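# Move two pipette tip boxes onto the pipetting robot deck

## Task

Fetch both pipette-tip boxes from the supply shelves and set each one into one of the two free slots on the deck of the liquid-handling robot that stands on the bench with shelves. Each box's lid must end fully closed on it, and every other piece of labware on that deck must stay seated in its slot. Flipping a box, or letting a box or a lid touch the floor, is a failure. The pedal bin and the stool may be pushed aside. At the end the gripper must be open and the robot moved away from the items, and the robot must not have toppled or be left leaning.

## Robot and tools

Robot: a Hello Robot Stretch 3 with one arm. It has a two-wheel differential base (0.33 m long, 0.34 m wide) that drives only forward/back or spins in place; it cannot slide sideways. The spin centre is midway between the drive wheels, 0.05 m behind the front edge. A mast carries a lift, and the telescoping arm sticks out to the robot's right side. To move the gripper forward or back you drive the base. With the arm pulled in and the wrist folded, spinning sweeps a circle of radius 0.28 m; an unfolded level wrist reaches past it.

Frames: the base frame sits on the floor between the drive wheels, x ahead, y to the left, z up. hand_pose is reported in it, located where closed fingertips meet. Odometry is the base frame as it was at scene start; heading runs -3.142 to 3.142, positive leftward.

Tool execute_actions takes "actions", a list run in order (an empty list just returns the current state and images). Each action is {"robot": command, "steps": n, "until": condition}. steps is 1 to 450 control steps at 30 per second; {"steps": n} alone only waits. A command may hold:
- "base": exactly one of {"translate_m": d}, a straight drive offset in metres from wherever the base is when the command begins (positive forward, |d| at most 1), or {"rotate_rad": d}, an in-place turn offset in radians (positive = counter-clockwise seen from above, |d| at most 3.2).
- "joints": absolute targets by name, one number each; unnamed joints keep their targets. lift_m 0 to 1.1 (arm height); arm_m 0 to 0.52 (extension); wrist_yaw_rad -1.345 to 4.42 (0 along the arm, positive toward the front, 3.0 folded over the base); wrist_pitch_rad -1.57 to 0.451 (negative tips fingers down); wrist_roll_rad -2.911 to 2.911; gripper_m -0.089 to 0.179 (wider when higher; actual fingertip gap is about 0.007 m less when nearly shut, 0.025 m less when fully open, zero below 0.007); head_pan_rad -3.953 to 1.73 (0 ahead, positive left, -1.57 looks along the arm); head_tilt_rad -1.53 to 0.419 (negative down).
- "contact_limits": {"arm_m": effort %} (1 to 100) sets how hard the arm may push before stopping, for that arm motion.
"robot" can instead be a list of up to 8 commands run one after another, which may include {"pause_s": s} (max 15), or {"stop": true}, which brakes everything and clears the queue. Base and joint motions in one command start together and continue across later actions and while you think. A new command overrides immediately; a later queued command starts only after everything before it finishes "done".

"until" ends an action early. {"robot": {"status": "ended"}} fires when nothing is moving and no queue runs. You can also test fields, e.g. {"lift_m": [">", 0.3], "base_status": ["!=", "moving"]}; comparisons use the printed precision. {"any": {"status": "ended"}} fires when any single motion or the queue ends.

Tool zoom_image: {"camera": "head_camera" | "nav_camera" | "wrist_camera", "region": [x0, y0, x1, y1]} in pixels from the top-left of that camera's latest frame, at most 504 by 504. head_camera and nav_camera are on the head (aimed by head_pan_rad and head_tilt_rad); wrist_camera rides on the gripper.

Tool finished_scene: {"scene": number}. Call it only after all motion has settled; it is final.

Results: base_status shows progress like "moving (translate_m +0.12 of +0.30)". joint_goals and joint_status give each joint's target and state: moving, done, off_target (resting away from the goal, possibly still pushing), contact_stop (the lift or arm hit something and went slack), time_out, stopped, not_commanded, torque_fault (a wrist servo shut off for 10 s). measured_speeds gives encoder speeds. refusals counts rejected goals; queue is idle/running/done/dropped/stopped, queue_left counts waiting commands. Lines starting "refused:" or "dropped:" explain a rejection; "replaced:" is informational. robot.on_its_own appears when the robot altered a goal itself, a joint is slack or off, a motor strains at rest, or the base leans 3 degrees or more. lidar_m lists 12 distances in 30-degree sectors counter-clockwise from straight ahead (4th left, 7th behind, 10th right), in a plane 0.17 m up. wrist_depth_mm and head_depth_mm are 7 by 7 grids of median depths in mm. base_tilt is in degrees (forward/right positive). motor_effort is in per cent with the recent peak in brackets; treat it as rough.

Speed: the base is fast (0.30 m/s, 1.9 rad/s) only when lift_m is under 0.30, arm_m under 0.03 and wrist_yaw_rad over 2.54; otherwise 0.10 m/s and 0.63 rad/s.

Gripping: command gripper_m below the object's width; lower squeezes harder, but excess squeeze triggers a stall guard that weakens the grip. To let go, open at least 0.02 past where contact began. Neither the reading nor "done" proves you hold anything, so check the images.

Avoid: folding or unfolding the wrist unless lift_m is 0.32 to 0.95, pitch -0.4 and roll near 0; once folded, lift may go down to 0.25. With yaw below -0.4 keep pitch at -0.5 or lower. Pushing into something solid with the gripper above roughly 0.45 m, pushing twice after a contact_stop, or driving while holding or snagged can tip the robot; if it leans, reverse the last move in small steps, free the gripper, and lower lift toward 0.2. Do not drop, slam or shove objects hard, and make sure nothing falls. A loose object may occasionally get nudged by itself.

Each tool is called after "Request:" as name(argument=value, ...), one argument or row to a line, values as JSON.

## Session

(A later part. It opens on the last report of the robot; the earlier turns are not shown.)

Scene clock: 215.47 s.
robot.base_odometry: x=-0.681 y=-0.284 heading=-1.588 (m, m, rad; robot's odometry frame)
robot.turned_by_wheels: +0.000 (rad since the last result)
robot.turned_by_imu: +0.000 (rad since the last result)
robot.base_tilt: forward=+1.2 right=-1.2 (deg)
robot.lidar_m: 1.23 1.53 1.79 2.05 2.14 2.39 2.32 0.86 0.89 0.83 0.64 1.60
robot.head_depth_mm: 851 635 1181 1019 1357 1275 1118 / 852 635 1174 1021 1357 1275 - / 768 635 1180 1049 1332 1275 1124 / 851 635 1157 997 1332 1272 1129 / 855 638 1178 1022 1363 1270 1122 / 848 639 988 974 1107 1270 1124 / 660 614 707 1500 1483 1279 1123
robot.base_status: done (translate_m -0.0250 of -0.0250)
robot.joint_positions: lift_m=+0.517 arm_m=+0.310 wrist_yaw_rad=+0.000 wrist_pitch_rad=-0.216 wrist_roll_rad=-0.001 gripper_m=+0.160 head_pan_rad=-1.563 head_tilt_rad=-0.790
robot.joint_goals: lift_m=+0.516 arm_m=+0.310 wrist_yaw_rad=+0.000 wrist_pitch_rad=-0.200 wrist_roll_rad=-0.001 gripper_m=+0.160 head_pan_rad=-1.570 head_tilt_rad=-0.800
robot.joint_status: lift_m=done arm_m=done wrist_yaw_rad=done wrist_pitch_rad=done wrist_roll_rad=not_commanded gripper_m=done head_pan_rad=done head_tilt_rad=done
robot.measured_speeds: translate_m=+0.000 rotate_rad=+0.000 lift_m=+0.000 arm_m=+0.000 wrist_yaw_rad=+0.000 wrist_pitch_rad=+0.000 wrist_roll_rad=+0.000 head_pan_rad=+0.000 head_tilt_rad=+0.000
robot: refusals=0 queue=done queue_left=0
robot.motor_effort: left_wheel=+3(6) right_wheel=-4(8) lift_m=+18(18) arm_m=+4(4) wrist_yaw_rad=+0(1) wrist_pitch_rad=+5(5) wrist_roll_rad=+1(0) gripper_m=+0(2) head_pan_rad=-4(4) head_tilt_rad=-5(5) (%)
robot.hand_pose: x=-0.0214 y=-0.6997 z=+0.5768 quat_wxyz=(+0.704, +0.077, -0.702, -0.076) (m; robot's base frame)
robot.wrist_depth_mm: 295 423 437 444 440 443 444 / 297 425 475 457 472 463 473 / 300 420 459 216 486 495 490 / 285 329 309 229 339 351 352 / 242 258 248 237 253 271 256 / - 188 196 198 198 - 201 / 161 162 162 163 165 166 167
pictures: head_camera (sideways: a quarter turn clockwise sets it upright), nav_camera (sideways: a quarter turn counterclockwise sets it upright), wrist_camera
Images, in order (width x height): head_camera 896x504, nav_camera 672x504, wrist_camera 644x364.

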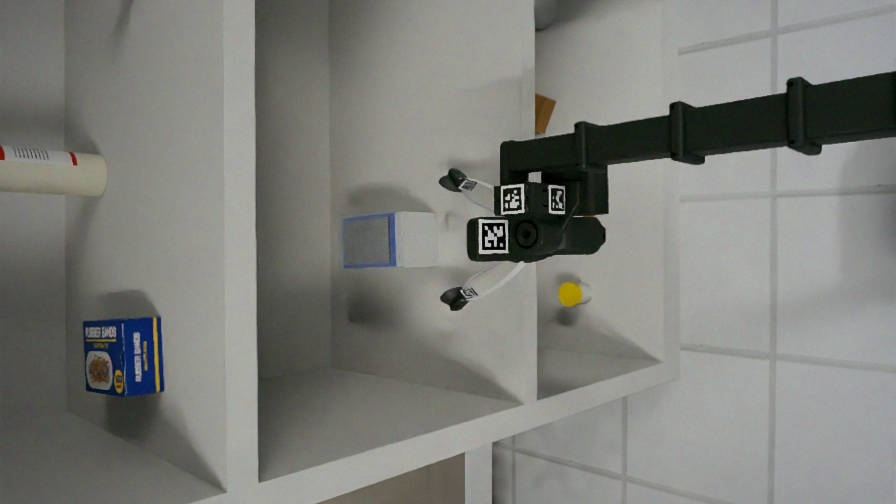

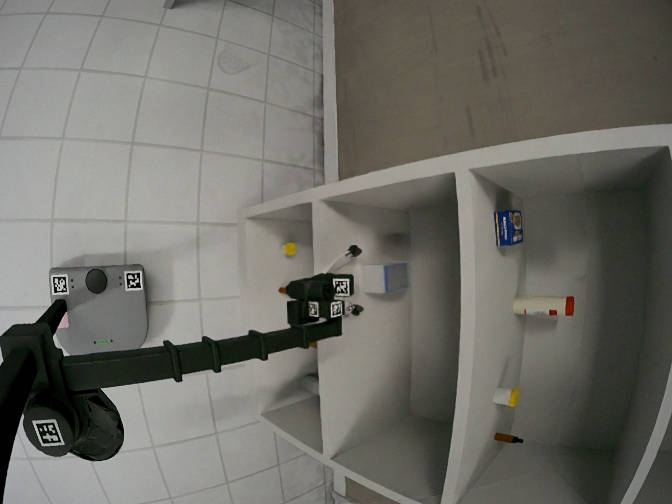

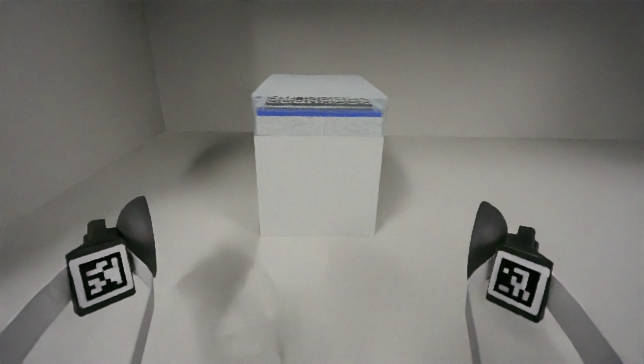

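Request:
execute_actions(
  actions=[
    {"robot":[{"base":{"translate_m":-0.012},"joints":{"wrist_yaw_rad":0.045}},{"joints":{"arm_m":0.403}}],"steps":450,"until":{"robot":{"status":"ended"}}},
  ],
)

Scene clock: 222.00 s.
robot.base_odometry: x=-0.681 y=-0.272 heading=-1.588 (m, m, rad; robot's odometry frame)
robot.turned_by_wheels: +0.000 (rad since the last result)
robot.turned_by_imu: +0.000 (rad since the last result)
robot.base_tilt: forward=+1.1 right=-1.2 (deg)
robot.lidar_m: 1.24 1.79 1.81 2.05 2.14 2.37 2.31 0.85 0.87 0.75 0.64 1.61
robot.head_depth_mm: 851 635 1175 1020 1349 1262 1118 / 851 635 1175 1021 1354 1275 - / 767 634 1173 1082 1356 1269 1121 / 853 638 1155 997 1357 1266 1123 / 853 638 1179 1025 1358 1262 1125 / 859 639 1041 977 1143 1267 1120 / 697 613 702 1412 1480 1282 1128
robot.base_status: done (translate_m -0.0120 of -0.0120)
robot.joint_positions: lift_m=+0.517 arm_m=+0.403 wrist_yaw_rad=+0.044 wrist_pitch_rad=-0.216 wrist_roll_rad=-0.001 gripper_m=+0.160 head_pan_rad=-1.563 head_tilt_rad=-0.790
robot.joint_goals: lift_m=+0.516 arm_m=+0.403 wrist_yaw_rad=+0.045 wrist_pitch_rad=-0.200 wrist_roll_rad=-0.001 gripper_m=+0.160 head_pan_rad=-1.570 head_tilt_rad=-0.800
robot.joint_status: lift_m=done arm_m=done wrist_yaw_rad=done wrist_pitch_rad=done wrist_roll_rad=not_commanded gripper_m=done head_pan_rad=done head_tilt_rad=done
robot.measured_speeds: translate_m=+0.000 rotate_rad=+0.000 lift_m=+0.000 arm_m=+0.000 wrist_yaw_rad=+0.000 wrist_pitch_rad=+0.000 wrist_roll_rad=+0.000 head_pan_rad=+0.000 head_tilt_rad=+0.000
robot: refusals=0 queue=done queue_left=0
robot.motor_effort: left_wheel=+3(4) right_wheel=-3(7) lift_m=+18(17) arm_m=+4(5) wrist_yaw_rad=+1(2) wrist_pitch_rad=+5(5) wrist_roll_rad=+0(0) gripper_m=+0(0) head_pan_rad=-4(4) head_tilt_rad=-5(5) (%)
robot.hand_pose: x=-0.0107 y=-0.7925 z=+0.5768 quat_wxyz=(+0.705, +0.092, -0.700, -0.061) (m; robot's base frame)
robot.wrist_depth_mm: 288 363 366 364 359 356 352 / 289 386 392 380 384 374 368 / 289 410 399 154 399 400 395 / 283 328 130 128 130 346 354 / 241 257 139 136 141 269 254 / - 187 153 147 182 - 203 / 160 160 157 158 158 166 166
pictures: head_camera (sideways: a quarter turn clockwise sets it upright), nav_camera (sideways: a quarter turn counterclockwise sets it upright), wrist_camera
Images, in order (width x height): head_camera 896x504, nav_camera 672x504, wrist_camera 644x364.

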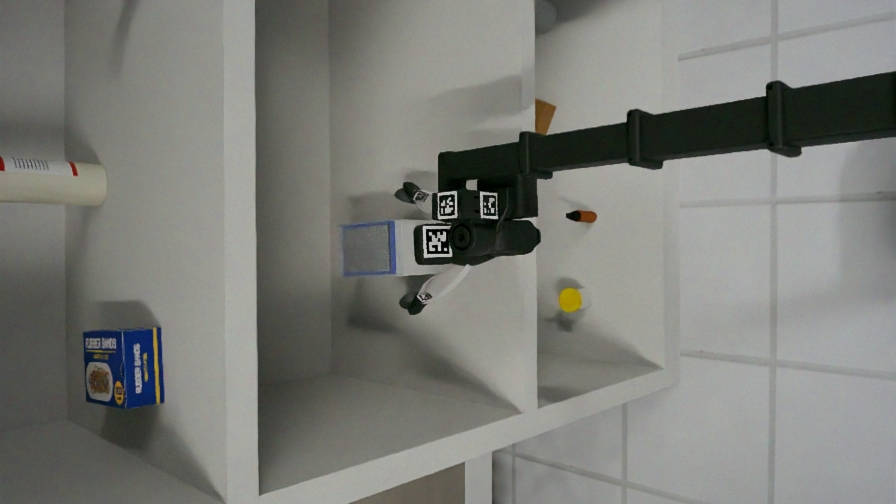

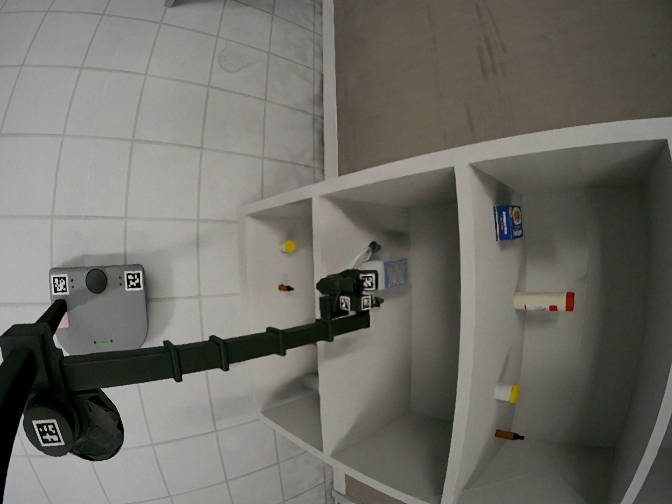

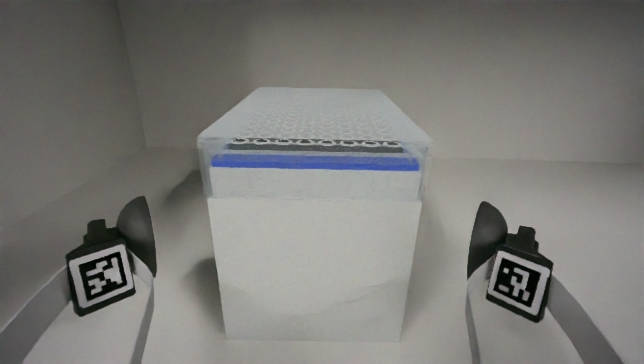

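Request:
execute_actions(
  actions=[
    {"robot":[{"joints":{"gripper_m":0.09}},{"joints":{"gripper_m":0.028}},{"joints":{"arm_m":0.3}},{"joints":{"wrist_pitch_rad":-0.1,"lift_m":0.505}},{"joints":{"wrist_pitch_rad":0.0,"lift_m":0.495}},{"joints":{"wrist_pitch_rad":0.1,"lift_m":0.485}}],"steps":450,"until":{"robot":{"status":"ended"}}},
    {"robot":[{"joints":{"wrist_pitch_rad":0.2,"lift_m":0.475}},{"joints":{"wrist_pitch_rad":0.3,"lift_m":0.465}},{"joints":{"wrist_pitch_rad":0.4,"lift_m":0.46,"wrist_yaw_rad":0}}],"steps":450,"until":{"robot":{"status":"ended"}}},
  ],
)

Scene clock: 236.53 s.
robot.base_odometry: x=-0.681 y=-0.272 heading=-1.588 (m, m, rad; robot's odometry frame)
robot.turned_by_wheels: +0.000 (rad since the last result)
robot.turned_by_imu: +0.000 (rad since the last result)
robot.base_tilt: forward=+1.1 right=-1.2 (deg)
robot.lidar_m: 1.24 1.78 1.80 2.05 2.14 2.38 2.31 0.85 0.87 0.76 0.65 1.60
robot.head_depth_mm: 851 634 1175 1019 1359 1270 1119 / 852 635 1179 1018 1362 1274 1146 / 764 634 1181 997 - 1264 1123 / 851 635 1177 891 1333 1272 1126 / 852 635 1183 1024 1363 1268 1127 / 857 639 1043 972 1139 1270 1119 / 697 612 702 1415 1482 1277 1127
robot.base_status: done (translate_m -0.0120 of -0.0120)
robot.joint_positions: lift_m=+0.460 arm_m=+0.300 wrist_yaw_rad=+0.001 wrist_pitch_rad=+0.354 wrist_roll_rad=-0.001 gripper_m=+0.029 head_pan_rad=-1.563 head_tilt_rad=-0.790
robot.joint_goals: lift_m=+0.460 arm_m=+0.300 wrist_yaw_rad=+0.000 wrist_pitch_rad=+0.400 wrist_roll_rad=-0.001 gripper_m=+0.028 head_pan_rad=-1.570 head_tilt_rad=-0.800
robot.joint_status: lift_m=done arm_m=done wrist_yaw_rad=done wrist_pitch_rad=done wrist_roll_rad=not_commanded gripper_m=done head_pan_rad=done head_tilt_rad=done
robot.measured_speeds: translate_m=+0.000 rotate_rad=+0.000 lift_m=+0.000 arm_m=+0.000 wrist_yaw_rad=+0.000 wrist_pitch_rad=+0.000 wrist_roll_rad=+0.000 head_pan_rad=+0.000 head_tilt_rad=+0.000
robot: refusals=0 queue=done queue_left=0
robot.motor_effort: left_wheel=+3(4) right_wheel=-3(3) lift_m=+18(19) arm_m=-4(4) wrist_yaw_rad=-1(4) wrist_pitch_rad=+14(17) wrist_roll_rad=+0(0) gripper_m=-21(94) head_pan_rad=-4(3) head_tilt_rad=-5(5) (%)
robot.hand_pose: x=-0.0210 y=-0.6941 z=+0.6653 quat_wxyz=(+0.697, -0.124, -0.695, +0.125) (m; robot's base frame)
robot.wrist_depth_mm: 308 422 465 455 464 452 450 / 311 445 548 556 552 562 556 / 312 444 535 547 531 545 542 / 313 446 534 157 531 527 539 / 313 416 142 143 144 520 523 / 314 405 132 132 135 506 506 / 302 409 123 123 127 427 432
pictures: head_camera (sideways: a quarter turn clockwise sets it upright), nav_camera (sideways: a quarter turn counterclockwise sets it upright), wrist_camera
Images, in order (width x height): head_camera 896x504, nav_camera 672x504, wrist_camera 644x364.

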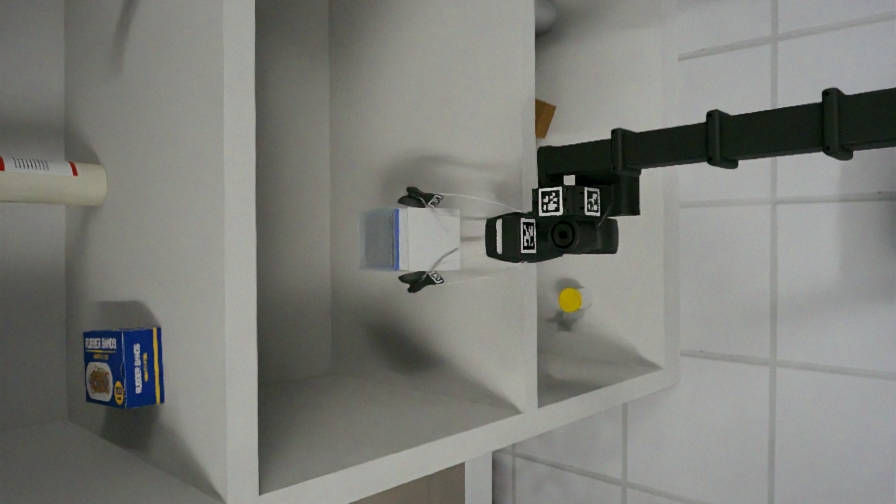

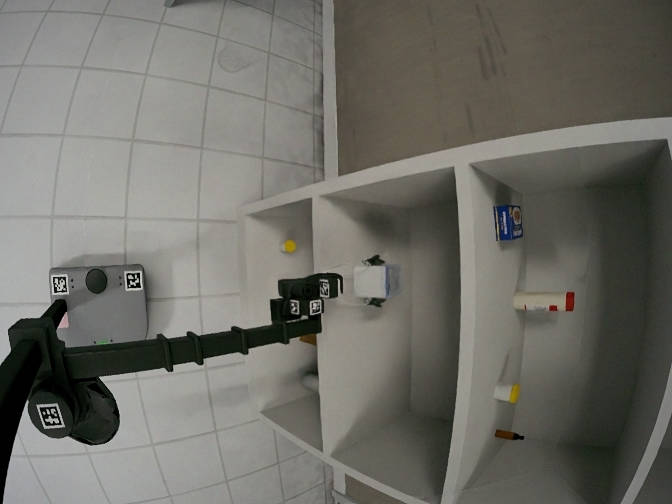

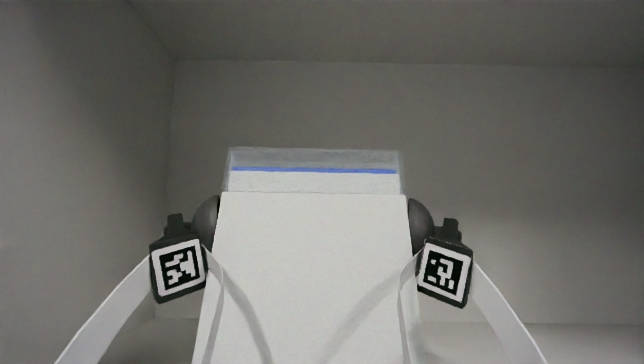

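Request:
execute_actions(
  actions=[
    {"robot":[{"joints":{"arm_m":0}},{"base":{"rotate_rad":0.491}},{"base":{"translate_m":0.66},"joints":{"lift_m":0.71,"head_tilt_rad":-0.65}},{"base":{"rotate_rad":1.067}},{"joints":{"arm_m":0.15}}],"steps":450,"until":{"robot":{"status":"ended"}}},
    {"steps":300,"until":{"robot":{"status":"ended"}}},
  ],
)

Scene clock: 259.77 s.
robot.base_odometry: x=-0.380 y=-0.860 heading=-0.030 (m, m, rad; robot's odometry frame)
robot.turned_by_wheels: +1.558 (rad since the last result)
robot.turned_by_imu: +1.543 (rad since the last result)
robot.base_tilt: forward=+1.1 right=-1.2 (deg)
robot.lidar_m: 1.78 1.79 2.48 2.88 1.50 0.97 1.19 1.49 0.79 0.90 0.94 1.17
robot.head_depth_mm: 1190 1322 1092 859 1624 1291 - / 823 1319 1043 838 1676 - 1146 / 805 1342 1046 797 1705 - 1172 / 803 1339 973 606 1677 1342 1173 / 802 1344 947 821 1596 1373 1178 / 802 1338 965 836 1647 1371 1178 / 801 1338 1057 840 1584 1372 1181
robot.base_status: done (rotate_rad +1.0669 of +1.0670)
robot.joint_positions: lift_m=+0.709 arm_m=+0.150 wrist_yaw_rad=+0.000 wrist_pitch_rad=+0.356 wrist_roll_rad=-0.001 gripper_m=+0.029 head_pan_rad=-1.563 head_tilt_rad=-0.655
robot.joint_goals: lift_m=+0.710 arm_m=+0.150 wrist_yaw_rad=+0.000 wrist_pitch_rad=+0.400 wrist_roll_rad=-0.001 gripper_m=+0.028 head_pan_rad=-1.570 head_tilt_rad=-0.650
robot.joint_status: lift_m=done arm_m=done wrist_yaw_rad=done wrist_pitch_rad=done wrist_roll_rad=not_commanded gripper_m=done head_pan_rad=done head_tilt_rad=done
robot.measured_speeds: translate_m=+0.000 rotate_rad=+0.000 lift_m=+0.000 arm_m=+0.000 wrist_yaw_rad=+0.000 wrist_pitch_rad=+0.000 wrist_roll_rad=+0.000 head_pan_rad=+0.000 head_tilt_rad=+0.000
robot: refusals=0 queue=done queue_left=0
robot.motor_effort: left_wheel=-4(10) right_wheel=+3(5) lift_m=+43(46) arm_m=+4(3) wrist_yaw_rad=+0(0) wrist_pitch_rad=+13(14) wrist_roll_rad=+0(1) gripper_m=-21(22) head_pan_rad=-4(4) head_tilt_rad=+2(17) (%)
robot.hand_pose: x=-0.0213 y=-0.5432 z=+0.9149 quat_wxyz=(+0.697, -0.125, -0.695, +0.125) (m; robot's base frame)
robot.wrist_depth_mm: - - - - - - - / 620 617 633 624 628 - - / 840 926 893 930 892 979 - / - - - 157 - - - / - - 142 142 144 - - / 833 891 131 133 135 - - / 339 335 122 123 127 501 506
pictures: head_camera (sideways: a quarter turn clockwise sets it upright), nav_camera (sideways: a quarter turn counterclockwise sets it upright), wrist_camera
Images, in order (width x height): head_camera 896x504, nav_camera 672x504, wrist_camera 644x364.

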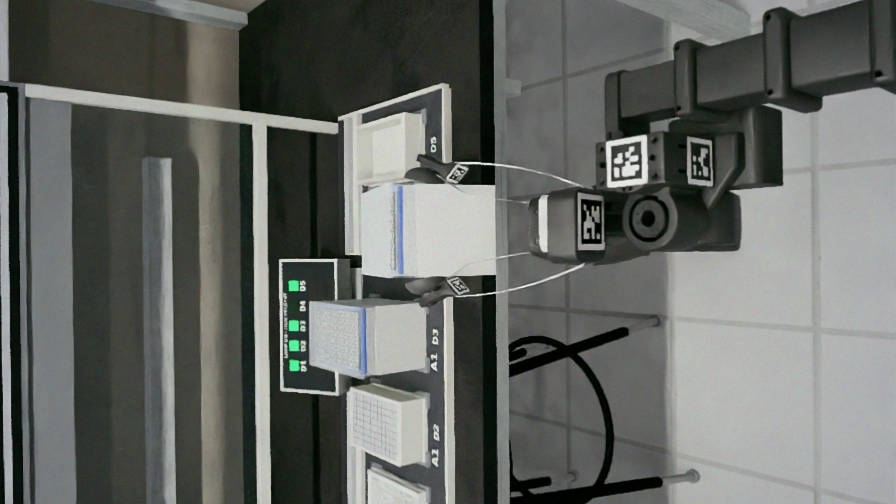

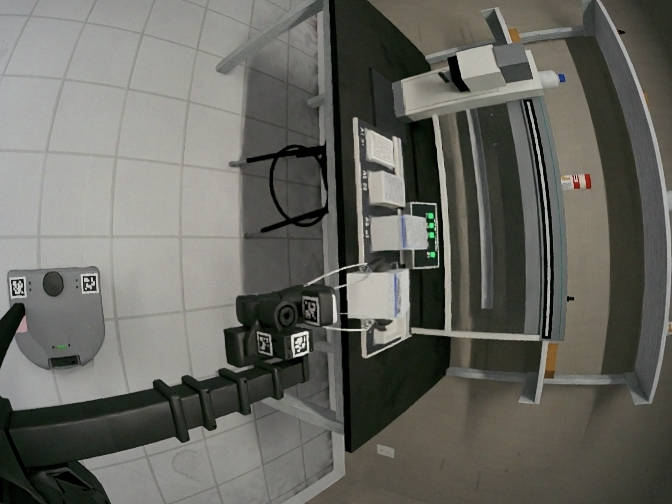

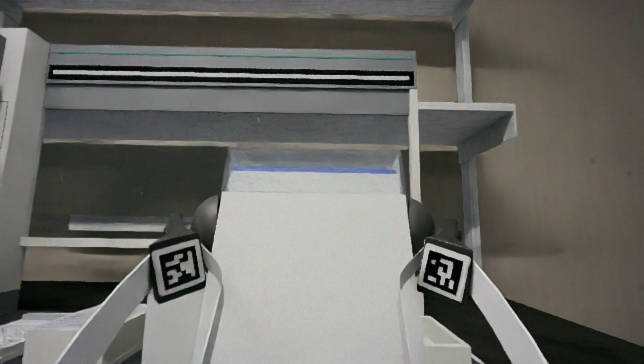

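Request:
execute_actions(
  actions=[
    {"robot":[{"base":{"translate_m":0.003},"joints":{"arm_m":0.355}},{"joints":{"wrist_pitch_rad":0.35,"lift_m":0.695}}],"steps":450,"until":{"robot":{"status":"ended"}}},
  ],
)

Request:
zoom_image(
  camera="head_camera",
  region=[260,90,500,390],
)

Scene clock: 267.67 s.
robot.base_odometry: x=-0.377 y=-0.860 heading=-0.030 (m, m, rad; robot's odometry frame)
robot.turned_by_wheels: +0.000 (rad since the last result)
robot.turned_by_imu: +0.000 (rad since the last result)
robot.base_tilt: forward=+1.2 right=-1.2 (deg)
robot.lidar_m: 1.79 1.79 2.47 2.88 1.50 0.97 1.19 1.49 0.79 0.90 0.93 1.17
robot.head_depth_mm: 1196 1313 1090 858 1624 1302 - / 810 1319 1044 840 1674 1336 1175 / 802 1342 999 871 1579 1369 1173 / 803 1336 943 811 1591 1365 1177 / 802 1336 947 819 1587 1374 1170 / 802 1339 965 836 1637 1371 1179 / 801 1332 1055 839 1601 1374 1176
robot.base_status: done (translate_m +0.0030 of +0.0030)
robot.joint_positions: lift_m=+0.695 arm_m=+0.355 wrist_yaw_rad=+0.000 wrist_pitch_rad=+0.309 wrist_roll_rad=-0.001 gripper_m=+0.029 head_pan_rad=-1.563 head_tilt_rad=-0.655
robot.joint_goals: lift_m=+0.695 arm_m=+0.355 wrist_yaw_rad=+0.000 wrist_pitch_rad=+0.350 wrist_roll_rad=-0.001 gripper_m=+0.028 head_pan_rad=-1.570 head_tilt_rad=-0.650
robot.joint_status: lift_m=done arm_m=done wrist_yaw_rad=done wrist_pitch_rad=done wrist_roll_rad=not_commanded gripper_m=done head_pan_rad=done head_tilt_rad=done
robot.measured_speeds: translate_m=+0.000 rotate_rad=+0.000 lift_m=+0.000 arm_m=+0.000 wrist_yaw_rad=+0.000 wrist_pitch_rad=+0.000 wrist_roll_rad=+0.000 head_pan_rad=+0.000 head_tilt_rad=+0.000
robot: refusals=0 queue=done queue_left=0
robot.motor_effort: left_wheel=-4(7) right_wheel=+1(5) lift_m=+19(43) arm_m=+4(4) wrist_yaw_rad=+0(0) wrist_pitch_rad=+13(13) wrist_roll_rad=+1(1) gripper_m=-21(20) head_pan_rad=-3(4) head_tilt_rad=+2(2) (%)
robot.hand_pose: x=-0.0213 y=-0.7510 z=+0.8893 quat_wxyz=(+0.699, -0.109, -0.698, +0.109) (m; robot's base frame)
robot.wrist_depth_mm: 521 532 529 531 414 554 895 / 727 723 723 691 699 621 856 / 843 865 851 842 859 851 865 / 832 839 754 158 843 836 822 / 824 385 142 142 145 776 856 / 143 162 132 132 135 669 817 / 138 166 123 124 127 330 380
pictures: head_camera (sideways: a quarter turn clockwise sets it upright), nav_camera (sideways: a quarter turn counterclockwise sets it upright), wrist_camera
Images, in order (width x height): head_camera 896x504, nav_camera 672x504, wrist_camera 644x364.

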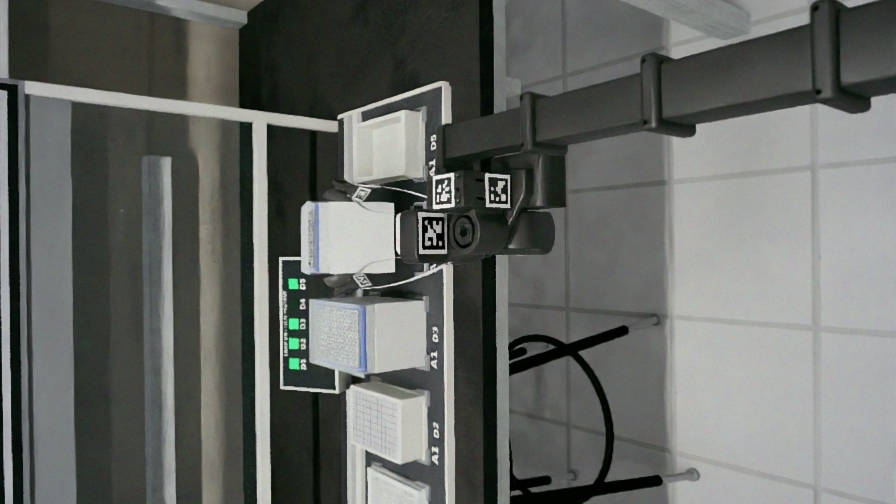

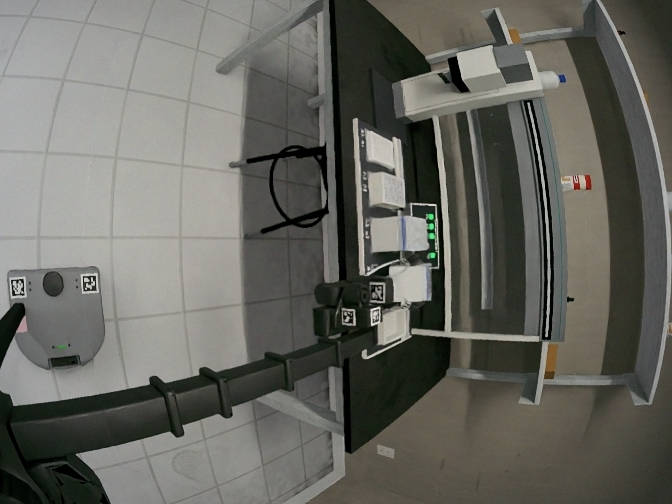

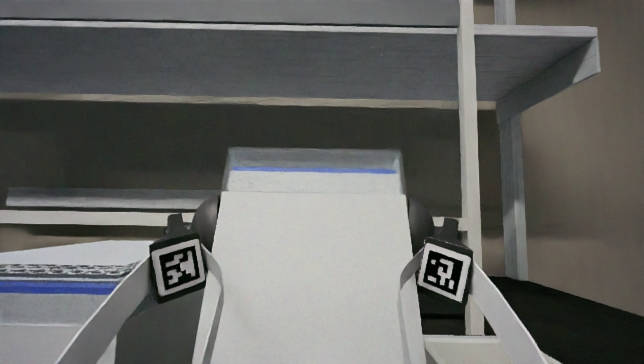

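Region (260, 90, 500, 390) of head_camera's 896x504 image, scaled by 1.680, with more detail than that image has; it fills the left 403 columns of this view, and the rest is white.

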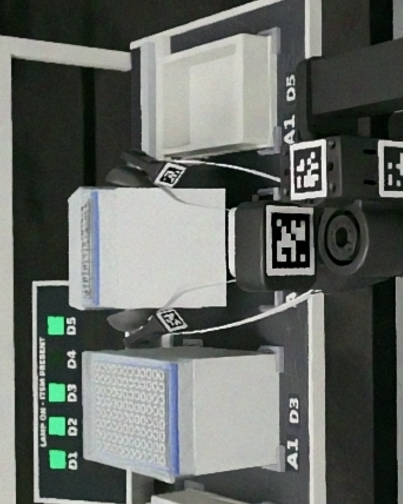

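Request:
execute_actions(
  actions=[
    {"robot":[{"joints":{"wrist_pitch_rad":0.3,"lift_m":0.686}},{"joints":{"wrist_pitch_rad":0.24,"arm_m":0.347}},{"joints":{"wrist_pitch_rad":0.19,"arm_m":0.342}}],"steps":450,"until":{"robot":{"status":"ended"}}},
  ],
)

Scene clock: 273.50 s.
robot.base_odometry: x=-0.377 y=-0.860 heading=-0.030 (m, m, rad; robot's odometry frame)
robot.turned_by_wheels: +0.000 (rad since the last result)
robot.turned_by_imu: +0.000 (rad since the last result)
robot.base_tilt: forward=+1.1 right=-1.2 (deg)
robot.lidar_m: 1.78 1.79 2.46 2.88 1.51 0.97 1.19 1.49 0.79 0.90 0.94 1.17
robot.head_depth_mm: 1197 1323 1091 860 1628 1294 - / 814 1316 1045 842 1684 - 1173 / 805 1340 1047 842 1546 1365 1174 / 803 1345 953 816 1598 1369 1176 / 802 1339 950 819 1589 1363 1179 / 800 1344 963 834 1640 1368 1173 / 801 1334 1056 840 1602 1373 1177
robot.base_status: done (translate_m +0.0030 of +0.0030)
robot.joint_positions: lift_m=+0.687 arm_m=+0.342 wrist_yaw_rad=+0.000 wrist_pitch_rad=+0.175 wrist_roll_rad=-0.001 gripper_m=+0.029 head_pan_rad=-1.563 head_tilt_rad=-0.655
robot.joint_goals: lift_m=+0.686 arm_m=+0.342 wrist_yaw_rad=+0.000 wrist_pitch_rad=+0.190 wrist_roll_rad=-0.001 gripper_m=+0.028 head_pan_rad=-1.570 head_tilt_rad=-0.650
robot.joint_status: lift_m=done arm_m=done wrist_yaw_rad=done wrist_pitch_rad=done wrist_roll_rad=not_commanded gripper_m=done head_pan_rad=done head_tilt_rad=done
robot.measured_speeds: translate_m=+0.000 rotate_rad=+0.000 lift_m=+0.000 arm_m=+0.000 wrist_yaw_rad=+0.000 wrist_pitch_rad=+0.000 wrist_roll_rad=+0.000 head_pan_rad=+0.000 head_tilt_rad=+0.000
robot: refusals=0 queue=done queue_left=0
robot.motor_effort: left_wheel=-3(4) right_wheel=+1(2) lift_m=+18(18) arm_m=-4(6) wrist_yaw_rad=+0(0) wrist_pitch_rad=+5(13) wrist_roll_rad=+1(0) gripper_m=-20(20) head_pan_rad=-4(3) head_tilt_rad=+3(2) (%)
robot.hand_pose: x=-0.0214 y=-0.7439 z=+0.8460 quat_wxyz=(+0.705, -0.061, -0.704, +0.061) (m; robot's base frame)
robot.wrist_depth_mm: 720 709 709 705 712 636 836 / 819 837 839 834 832 772 854 / 825 821 811 807 849 799 848 / 390 206 144 144 394 827 835 / 148 151 139 139 140 647 843 / 149 149 136 136 137 264 351 / 150 167 134 135 135 159 152
pictures: head_camera (sideways: a quarter turn clockwise sets it upright), nav_camera (sideways: a quarter turn counterclockwise sets it upright), wrist_camera
Images, in order (width x height): head_camera 896x504, nav_camera 672x504, wrist_camera 644x364.

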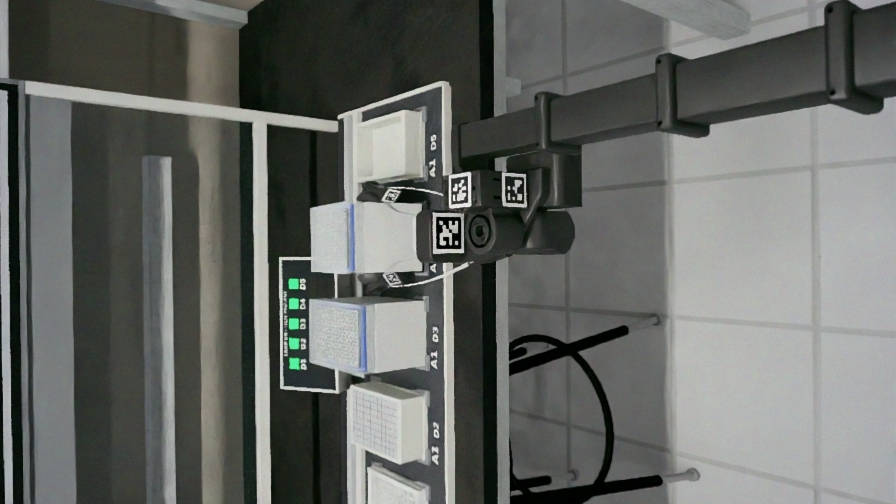

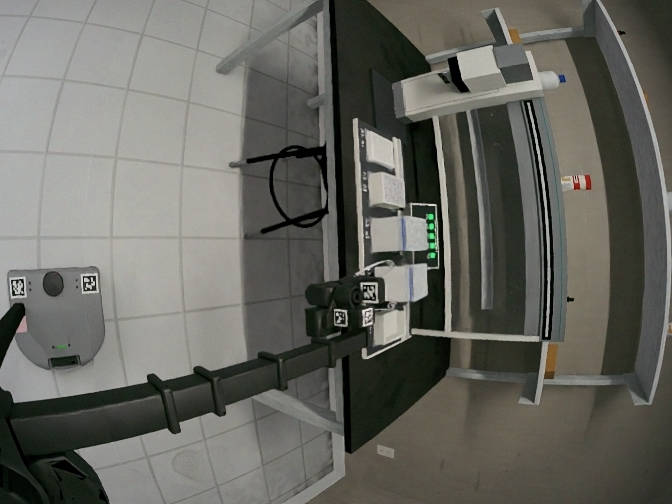

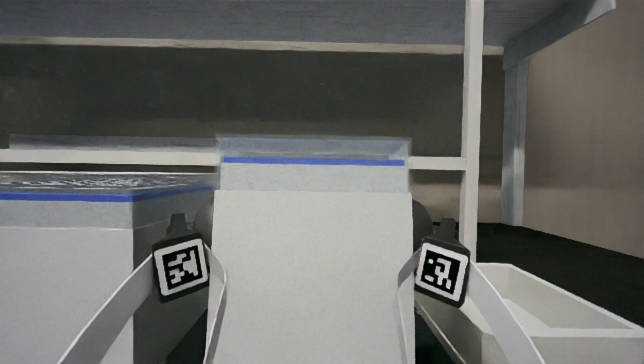

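Request:
execute_actions(
  actions=[
    {"robot":[{"joints":{"lift_m":0.679}},{"joints":{"gripper_m":0.09}},{"joints":{"gripper_m":0.11}},{"joints":{"arm_m":0.2}}],"steps":300,"until":{"robot":{"status":"ended"}}},
  ],
)

Scene clock: 284.37 s.
robot.base_odometry: x=-0.377 y=-0.860 heading=-0.030 (m, m, rad; robot's odometry frame)
robot.turned_by_wheels: +0.000 (rad since the last result)
robot.turned_by_imu: +0.000 (rad since the last result)
robot.base_tilt: forward=+1.2 right=-1.2 (deg)
robot.lidar_m: 1.78 1.79 2.46 2.88 1.50 0.97 1.19 1.49 0.79 0.90 0.94 1.17
robot.head_depth_mm: 1196 1317 1093 858 1626 1298 1180 / 810 1322 1047 840 1673 - 1162 / 803 1332 1049 840 1728 1309 1174 / 804 1340 950 821 1623 1343 1177 / 801 1339 950 828 1588 1369 1177 / 802 1339 959 835 1634 1378 1180 / 802 1334 1059 839 1595 1372 1177
robot.base_status: done (translate_m +0.0030 of +0.0030)
robot.joint_positions: lift_m=+0.680 arm_m=+0.200 wrist_yaw_rad=+0.000 wrist_pitch_rad=+0.168 wrist_roll_rad=-0.001 gripper_m=+0.110 head_pan_rad=-1.563 head_tilt_rad=-0.655
robot.joint_goals: lift_m=+0.679 arm_m=+0.200 wrist_yaw_rad=+0.000 wrist_pitch_rad=+0.190 wrist_roll_rad=-0.001 gripper_m=+0.110 head_pan_rad=-1.570 head_tilt_rad=-0.650
robot.joint_status: lift_m=done arm_m=done wrist_yaw_rad=done wrist_pitch_rad=done wrist_roll_rad=not_commanded gripper_m=done head_pan_rad=done head_tilt_rad=done
robot.measured_speeds: translate_m=+0.000 rotate_rad=+0.000 lift_m=+0.000 arm_m=+0.000 wrist_yaw_rad=+0.000 wrist_pitch_rad=+0.000 wrist_roll_rad=+0.000 head_pan_rad=+0.000 head_tilt_rad=+0.000
robot: refusals=0 queue=done queue_left=0
robot.motor_effort: left_wheel=-4(4) right_wheel=+2(1) lift_m=+17(16) arm_m=-4(4) wrist_yaw_rad=+0(1) wrist_pitch_rad=+7(7) wrist_roll_rad=+1(1) gripper_m=+0(72) head_pan_rad=-4(4) head_tilt_rad=+2(2) (%)
robot.hand_pose: x=-0.0214 y=-0.6020 z=+0.8373 quat_wxyz=(+0.705, -0.059, -0.704, +0.059) (m; robot's base frame)
robot.wrist_depth_mm: 744 732 728 741 725 683 981 / 941 975 974 943 977 982 - / 965 937 939 956 936 998 973 / 956 950 317 282 971 - 961 / 297 328 314 280 440 600 - / 268 253 272 280 261 305 325 / 222 211 213 216 219 220 221
pictures: head_camera (sideways: a quarter turn clockwise sets it upright), nav_camera (sideways: a quarter turn counterclockwise sets it upright), wrist_camera
Images, in order (width x height): head_camera 896x504, nav_camera 672x504, wrist_camera 644x364.

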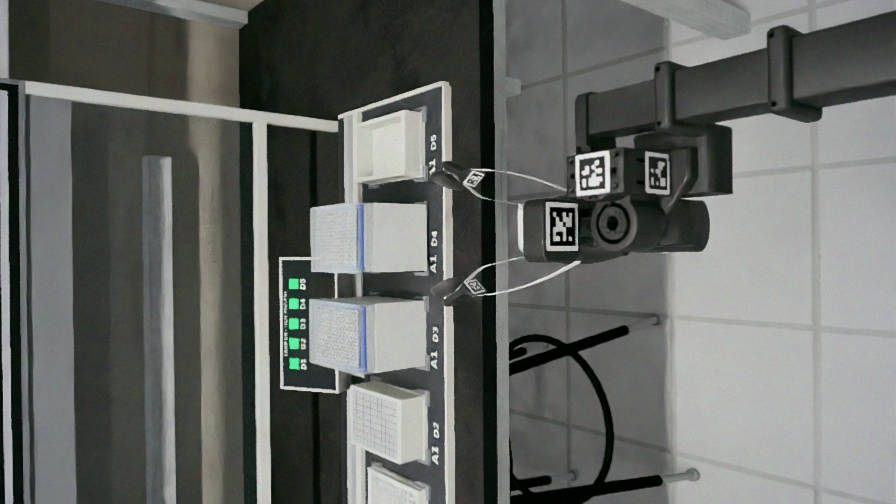

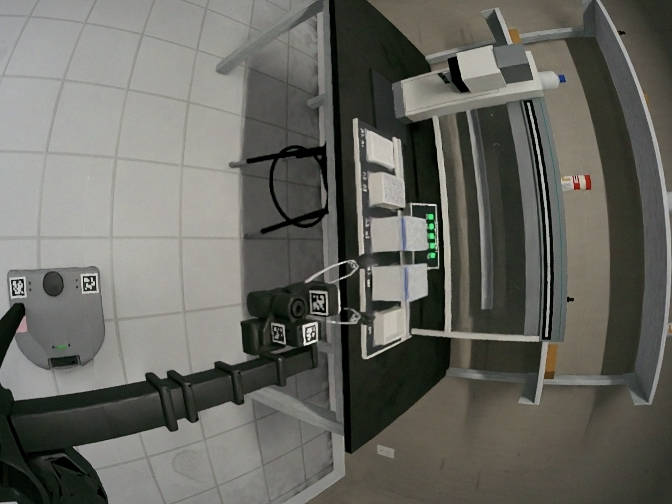

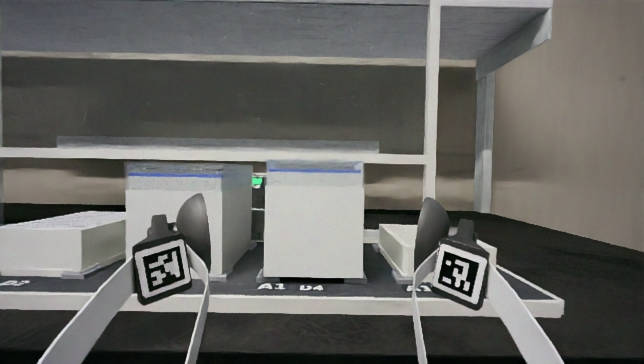

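Request:
execute_actions(
  actions=[
    {"robot":[{"joints":{"gripper_m":0.04,"wrist_pitch_rad":0.07,"lift_m":0.69,"arm_m":0.25}}],"steps":300,"until":{"robot":{"status":"ended"}}},
    {"robot":{"joints":{"arm_m":0.307},"contact_limits":{"arm_m":9}},"steps":200,"until":{"robot":{"status":"ended"}}},
    {"robot":{"joints":{"arm_m":0.0}},"steps":10},
    {"robot":{"joints":{"gripper_m":0.17}},"steps":300,"until":{"robot":{"status":"ended"}}},
  ],
)

Request:
zoom_image(
  camera="head_camera",
  region=[290,90,490,390],
)

Request:
zoom_image(
  camera="wrist_camera",
  region=[0,100,480,240],
)

Scene clock: 297.90 s.
robot.base_odometry: x=-0.377 y=-0.860 heading=-0.030 (m, m, rad; robot's odometry frame)
robot.turned_by_wheels: +0.000 (rad since the last result)
robot.turned_by_imu: +0.000 (rad since the last result)
robot.base_tilt: forward=+1.2 right=-1.2 (deg)
robot.lidar_m: 1.78 1.79 2.47 2.88 1.51 0.97 1.19 1.49 0.79 0.90 0.94 1.17
robot.head_depth_mm: 1199 1328 1088 859 1627 1299 1195 / 810 1322 1047 843 1625 1365 1195 / 802 1340 1046 839 1631 1389 1188 / 803 1340 948 820 1631 1405 1174 / 801 1343 949 823 1593 1368 1172 / 803 1331 964 837 1639 1368 1173 / 802 1341 1057 839 1591 1367 1174
robot.base_status: done (translate_m +0.0030 of +0.0030)
robot.joint_positions: lift_m=+0.689 arm_m=+0.000 wrist_yaw_rad=+0.000 wrist_pitch_rad=+0.053 wrist_roll_rad=-0.001 gripper_m=+0.170 head_pan_rad=-1.563 head_tilt_rad=-0.655
robot.joint_goals: lift_m=+0.690 arm_m=+0.000 wrist_yaw_rad=+0.000 wrist_pitch_rad=+0.070 wrist_roll_rad=-0.001 gripper_m=+0.170 head_pan_rad=-1.570 head_tilt_rad=-0.650
robot.joint_status: lift_m=done arm_m=done wrist_yaw_rad=done wrist_pitch_rad=done wrist_roll_rad=not_commanded gripper_m=done head_pan_rad=done head_tilt_rad=done
robot.measured_speeds: translate_m=+0.000 rotate_rad=+0.000 lift_m=+0.000 arm_m=+0.000 wrist_yaw_rad=+0.000 wrist_pitch_rad=+0.000 wrist_roll_rad=+0.000 head_pan_rad=+0.000 head_tilt_rad=+0.000
robot: refusals=0 queue=done queue_left=0
robot.motor_effort: left_wheel=-4(4) right_wheel=+2(2) lift_m=+41(44) arm_m=-4(8) wrist_yaw_rad=+1(1) wrist_pitch_rad=+5(7) wrist_roll_rad=+1(0) gripper_m=-1(82) head_pan_rad=-4(3) head_tilt_rad=+2(2) (%)
robot.hand_pose: x=-0.0215 y=-0.4025 z=+0.8176 quat_wxyz=(+0.708, -0.018, -0.706, +0.018) (m; robot's base frame)
robot.wrist_depth_mm: 640 - - - 974 - - / 652 - - - - - - / 664 - 701 - - - - / 587 486 490 492 607 794 - / 421 437 442 444 411 422 431 / - 647 965 - - - 446 / - - - - - - -
pictures: head_camera (sideways: a quarter turn clockwise sets it upright), nav_camera (sideways: a quarter turn counterclockwise sets it upright), wrist_camera
Images, in order (width x height): head_camera 896x504, nav_camera 672x504, wrist_camera 644x364.

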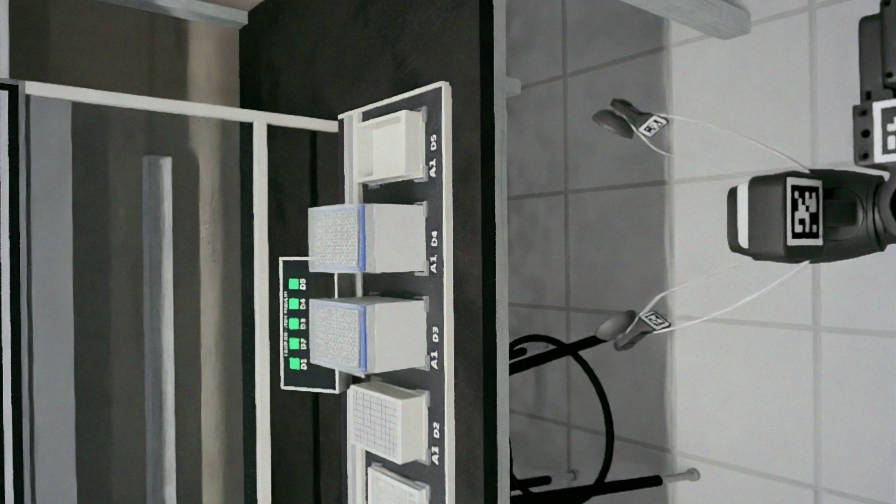

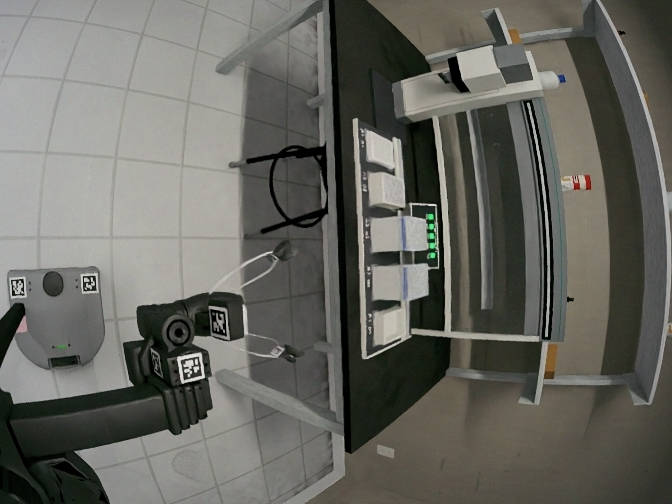

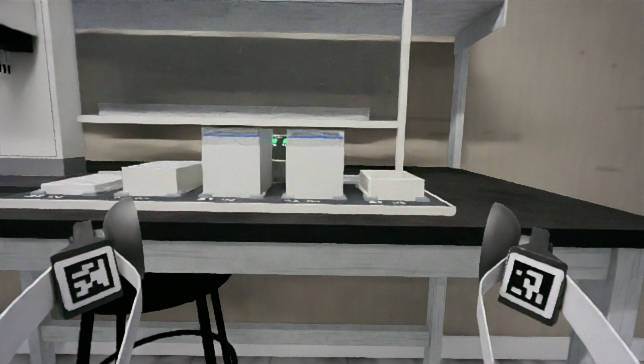

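Region (290, 90, 490, 390) of head_camera's 896x504 image, scaled by 1.680, with more detail than that image has.

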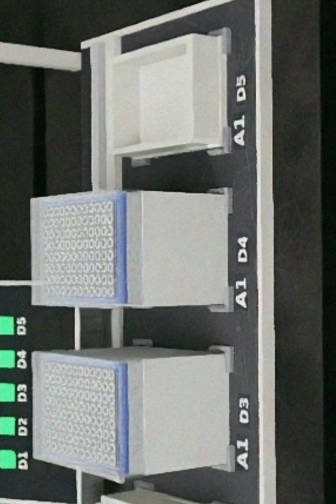

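Region (0, 100, 480, 240) of wrist_camera's 644x364 image, scaled by 1.050; it fills the top 147 rows of this view, and the rest is white.

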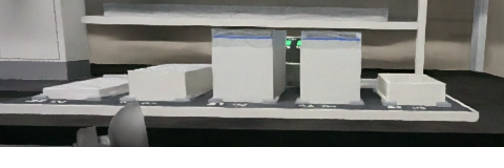

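Request:
finished_scene(
  scene=2,
)

The scene is finished: the task was done.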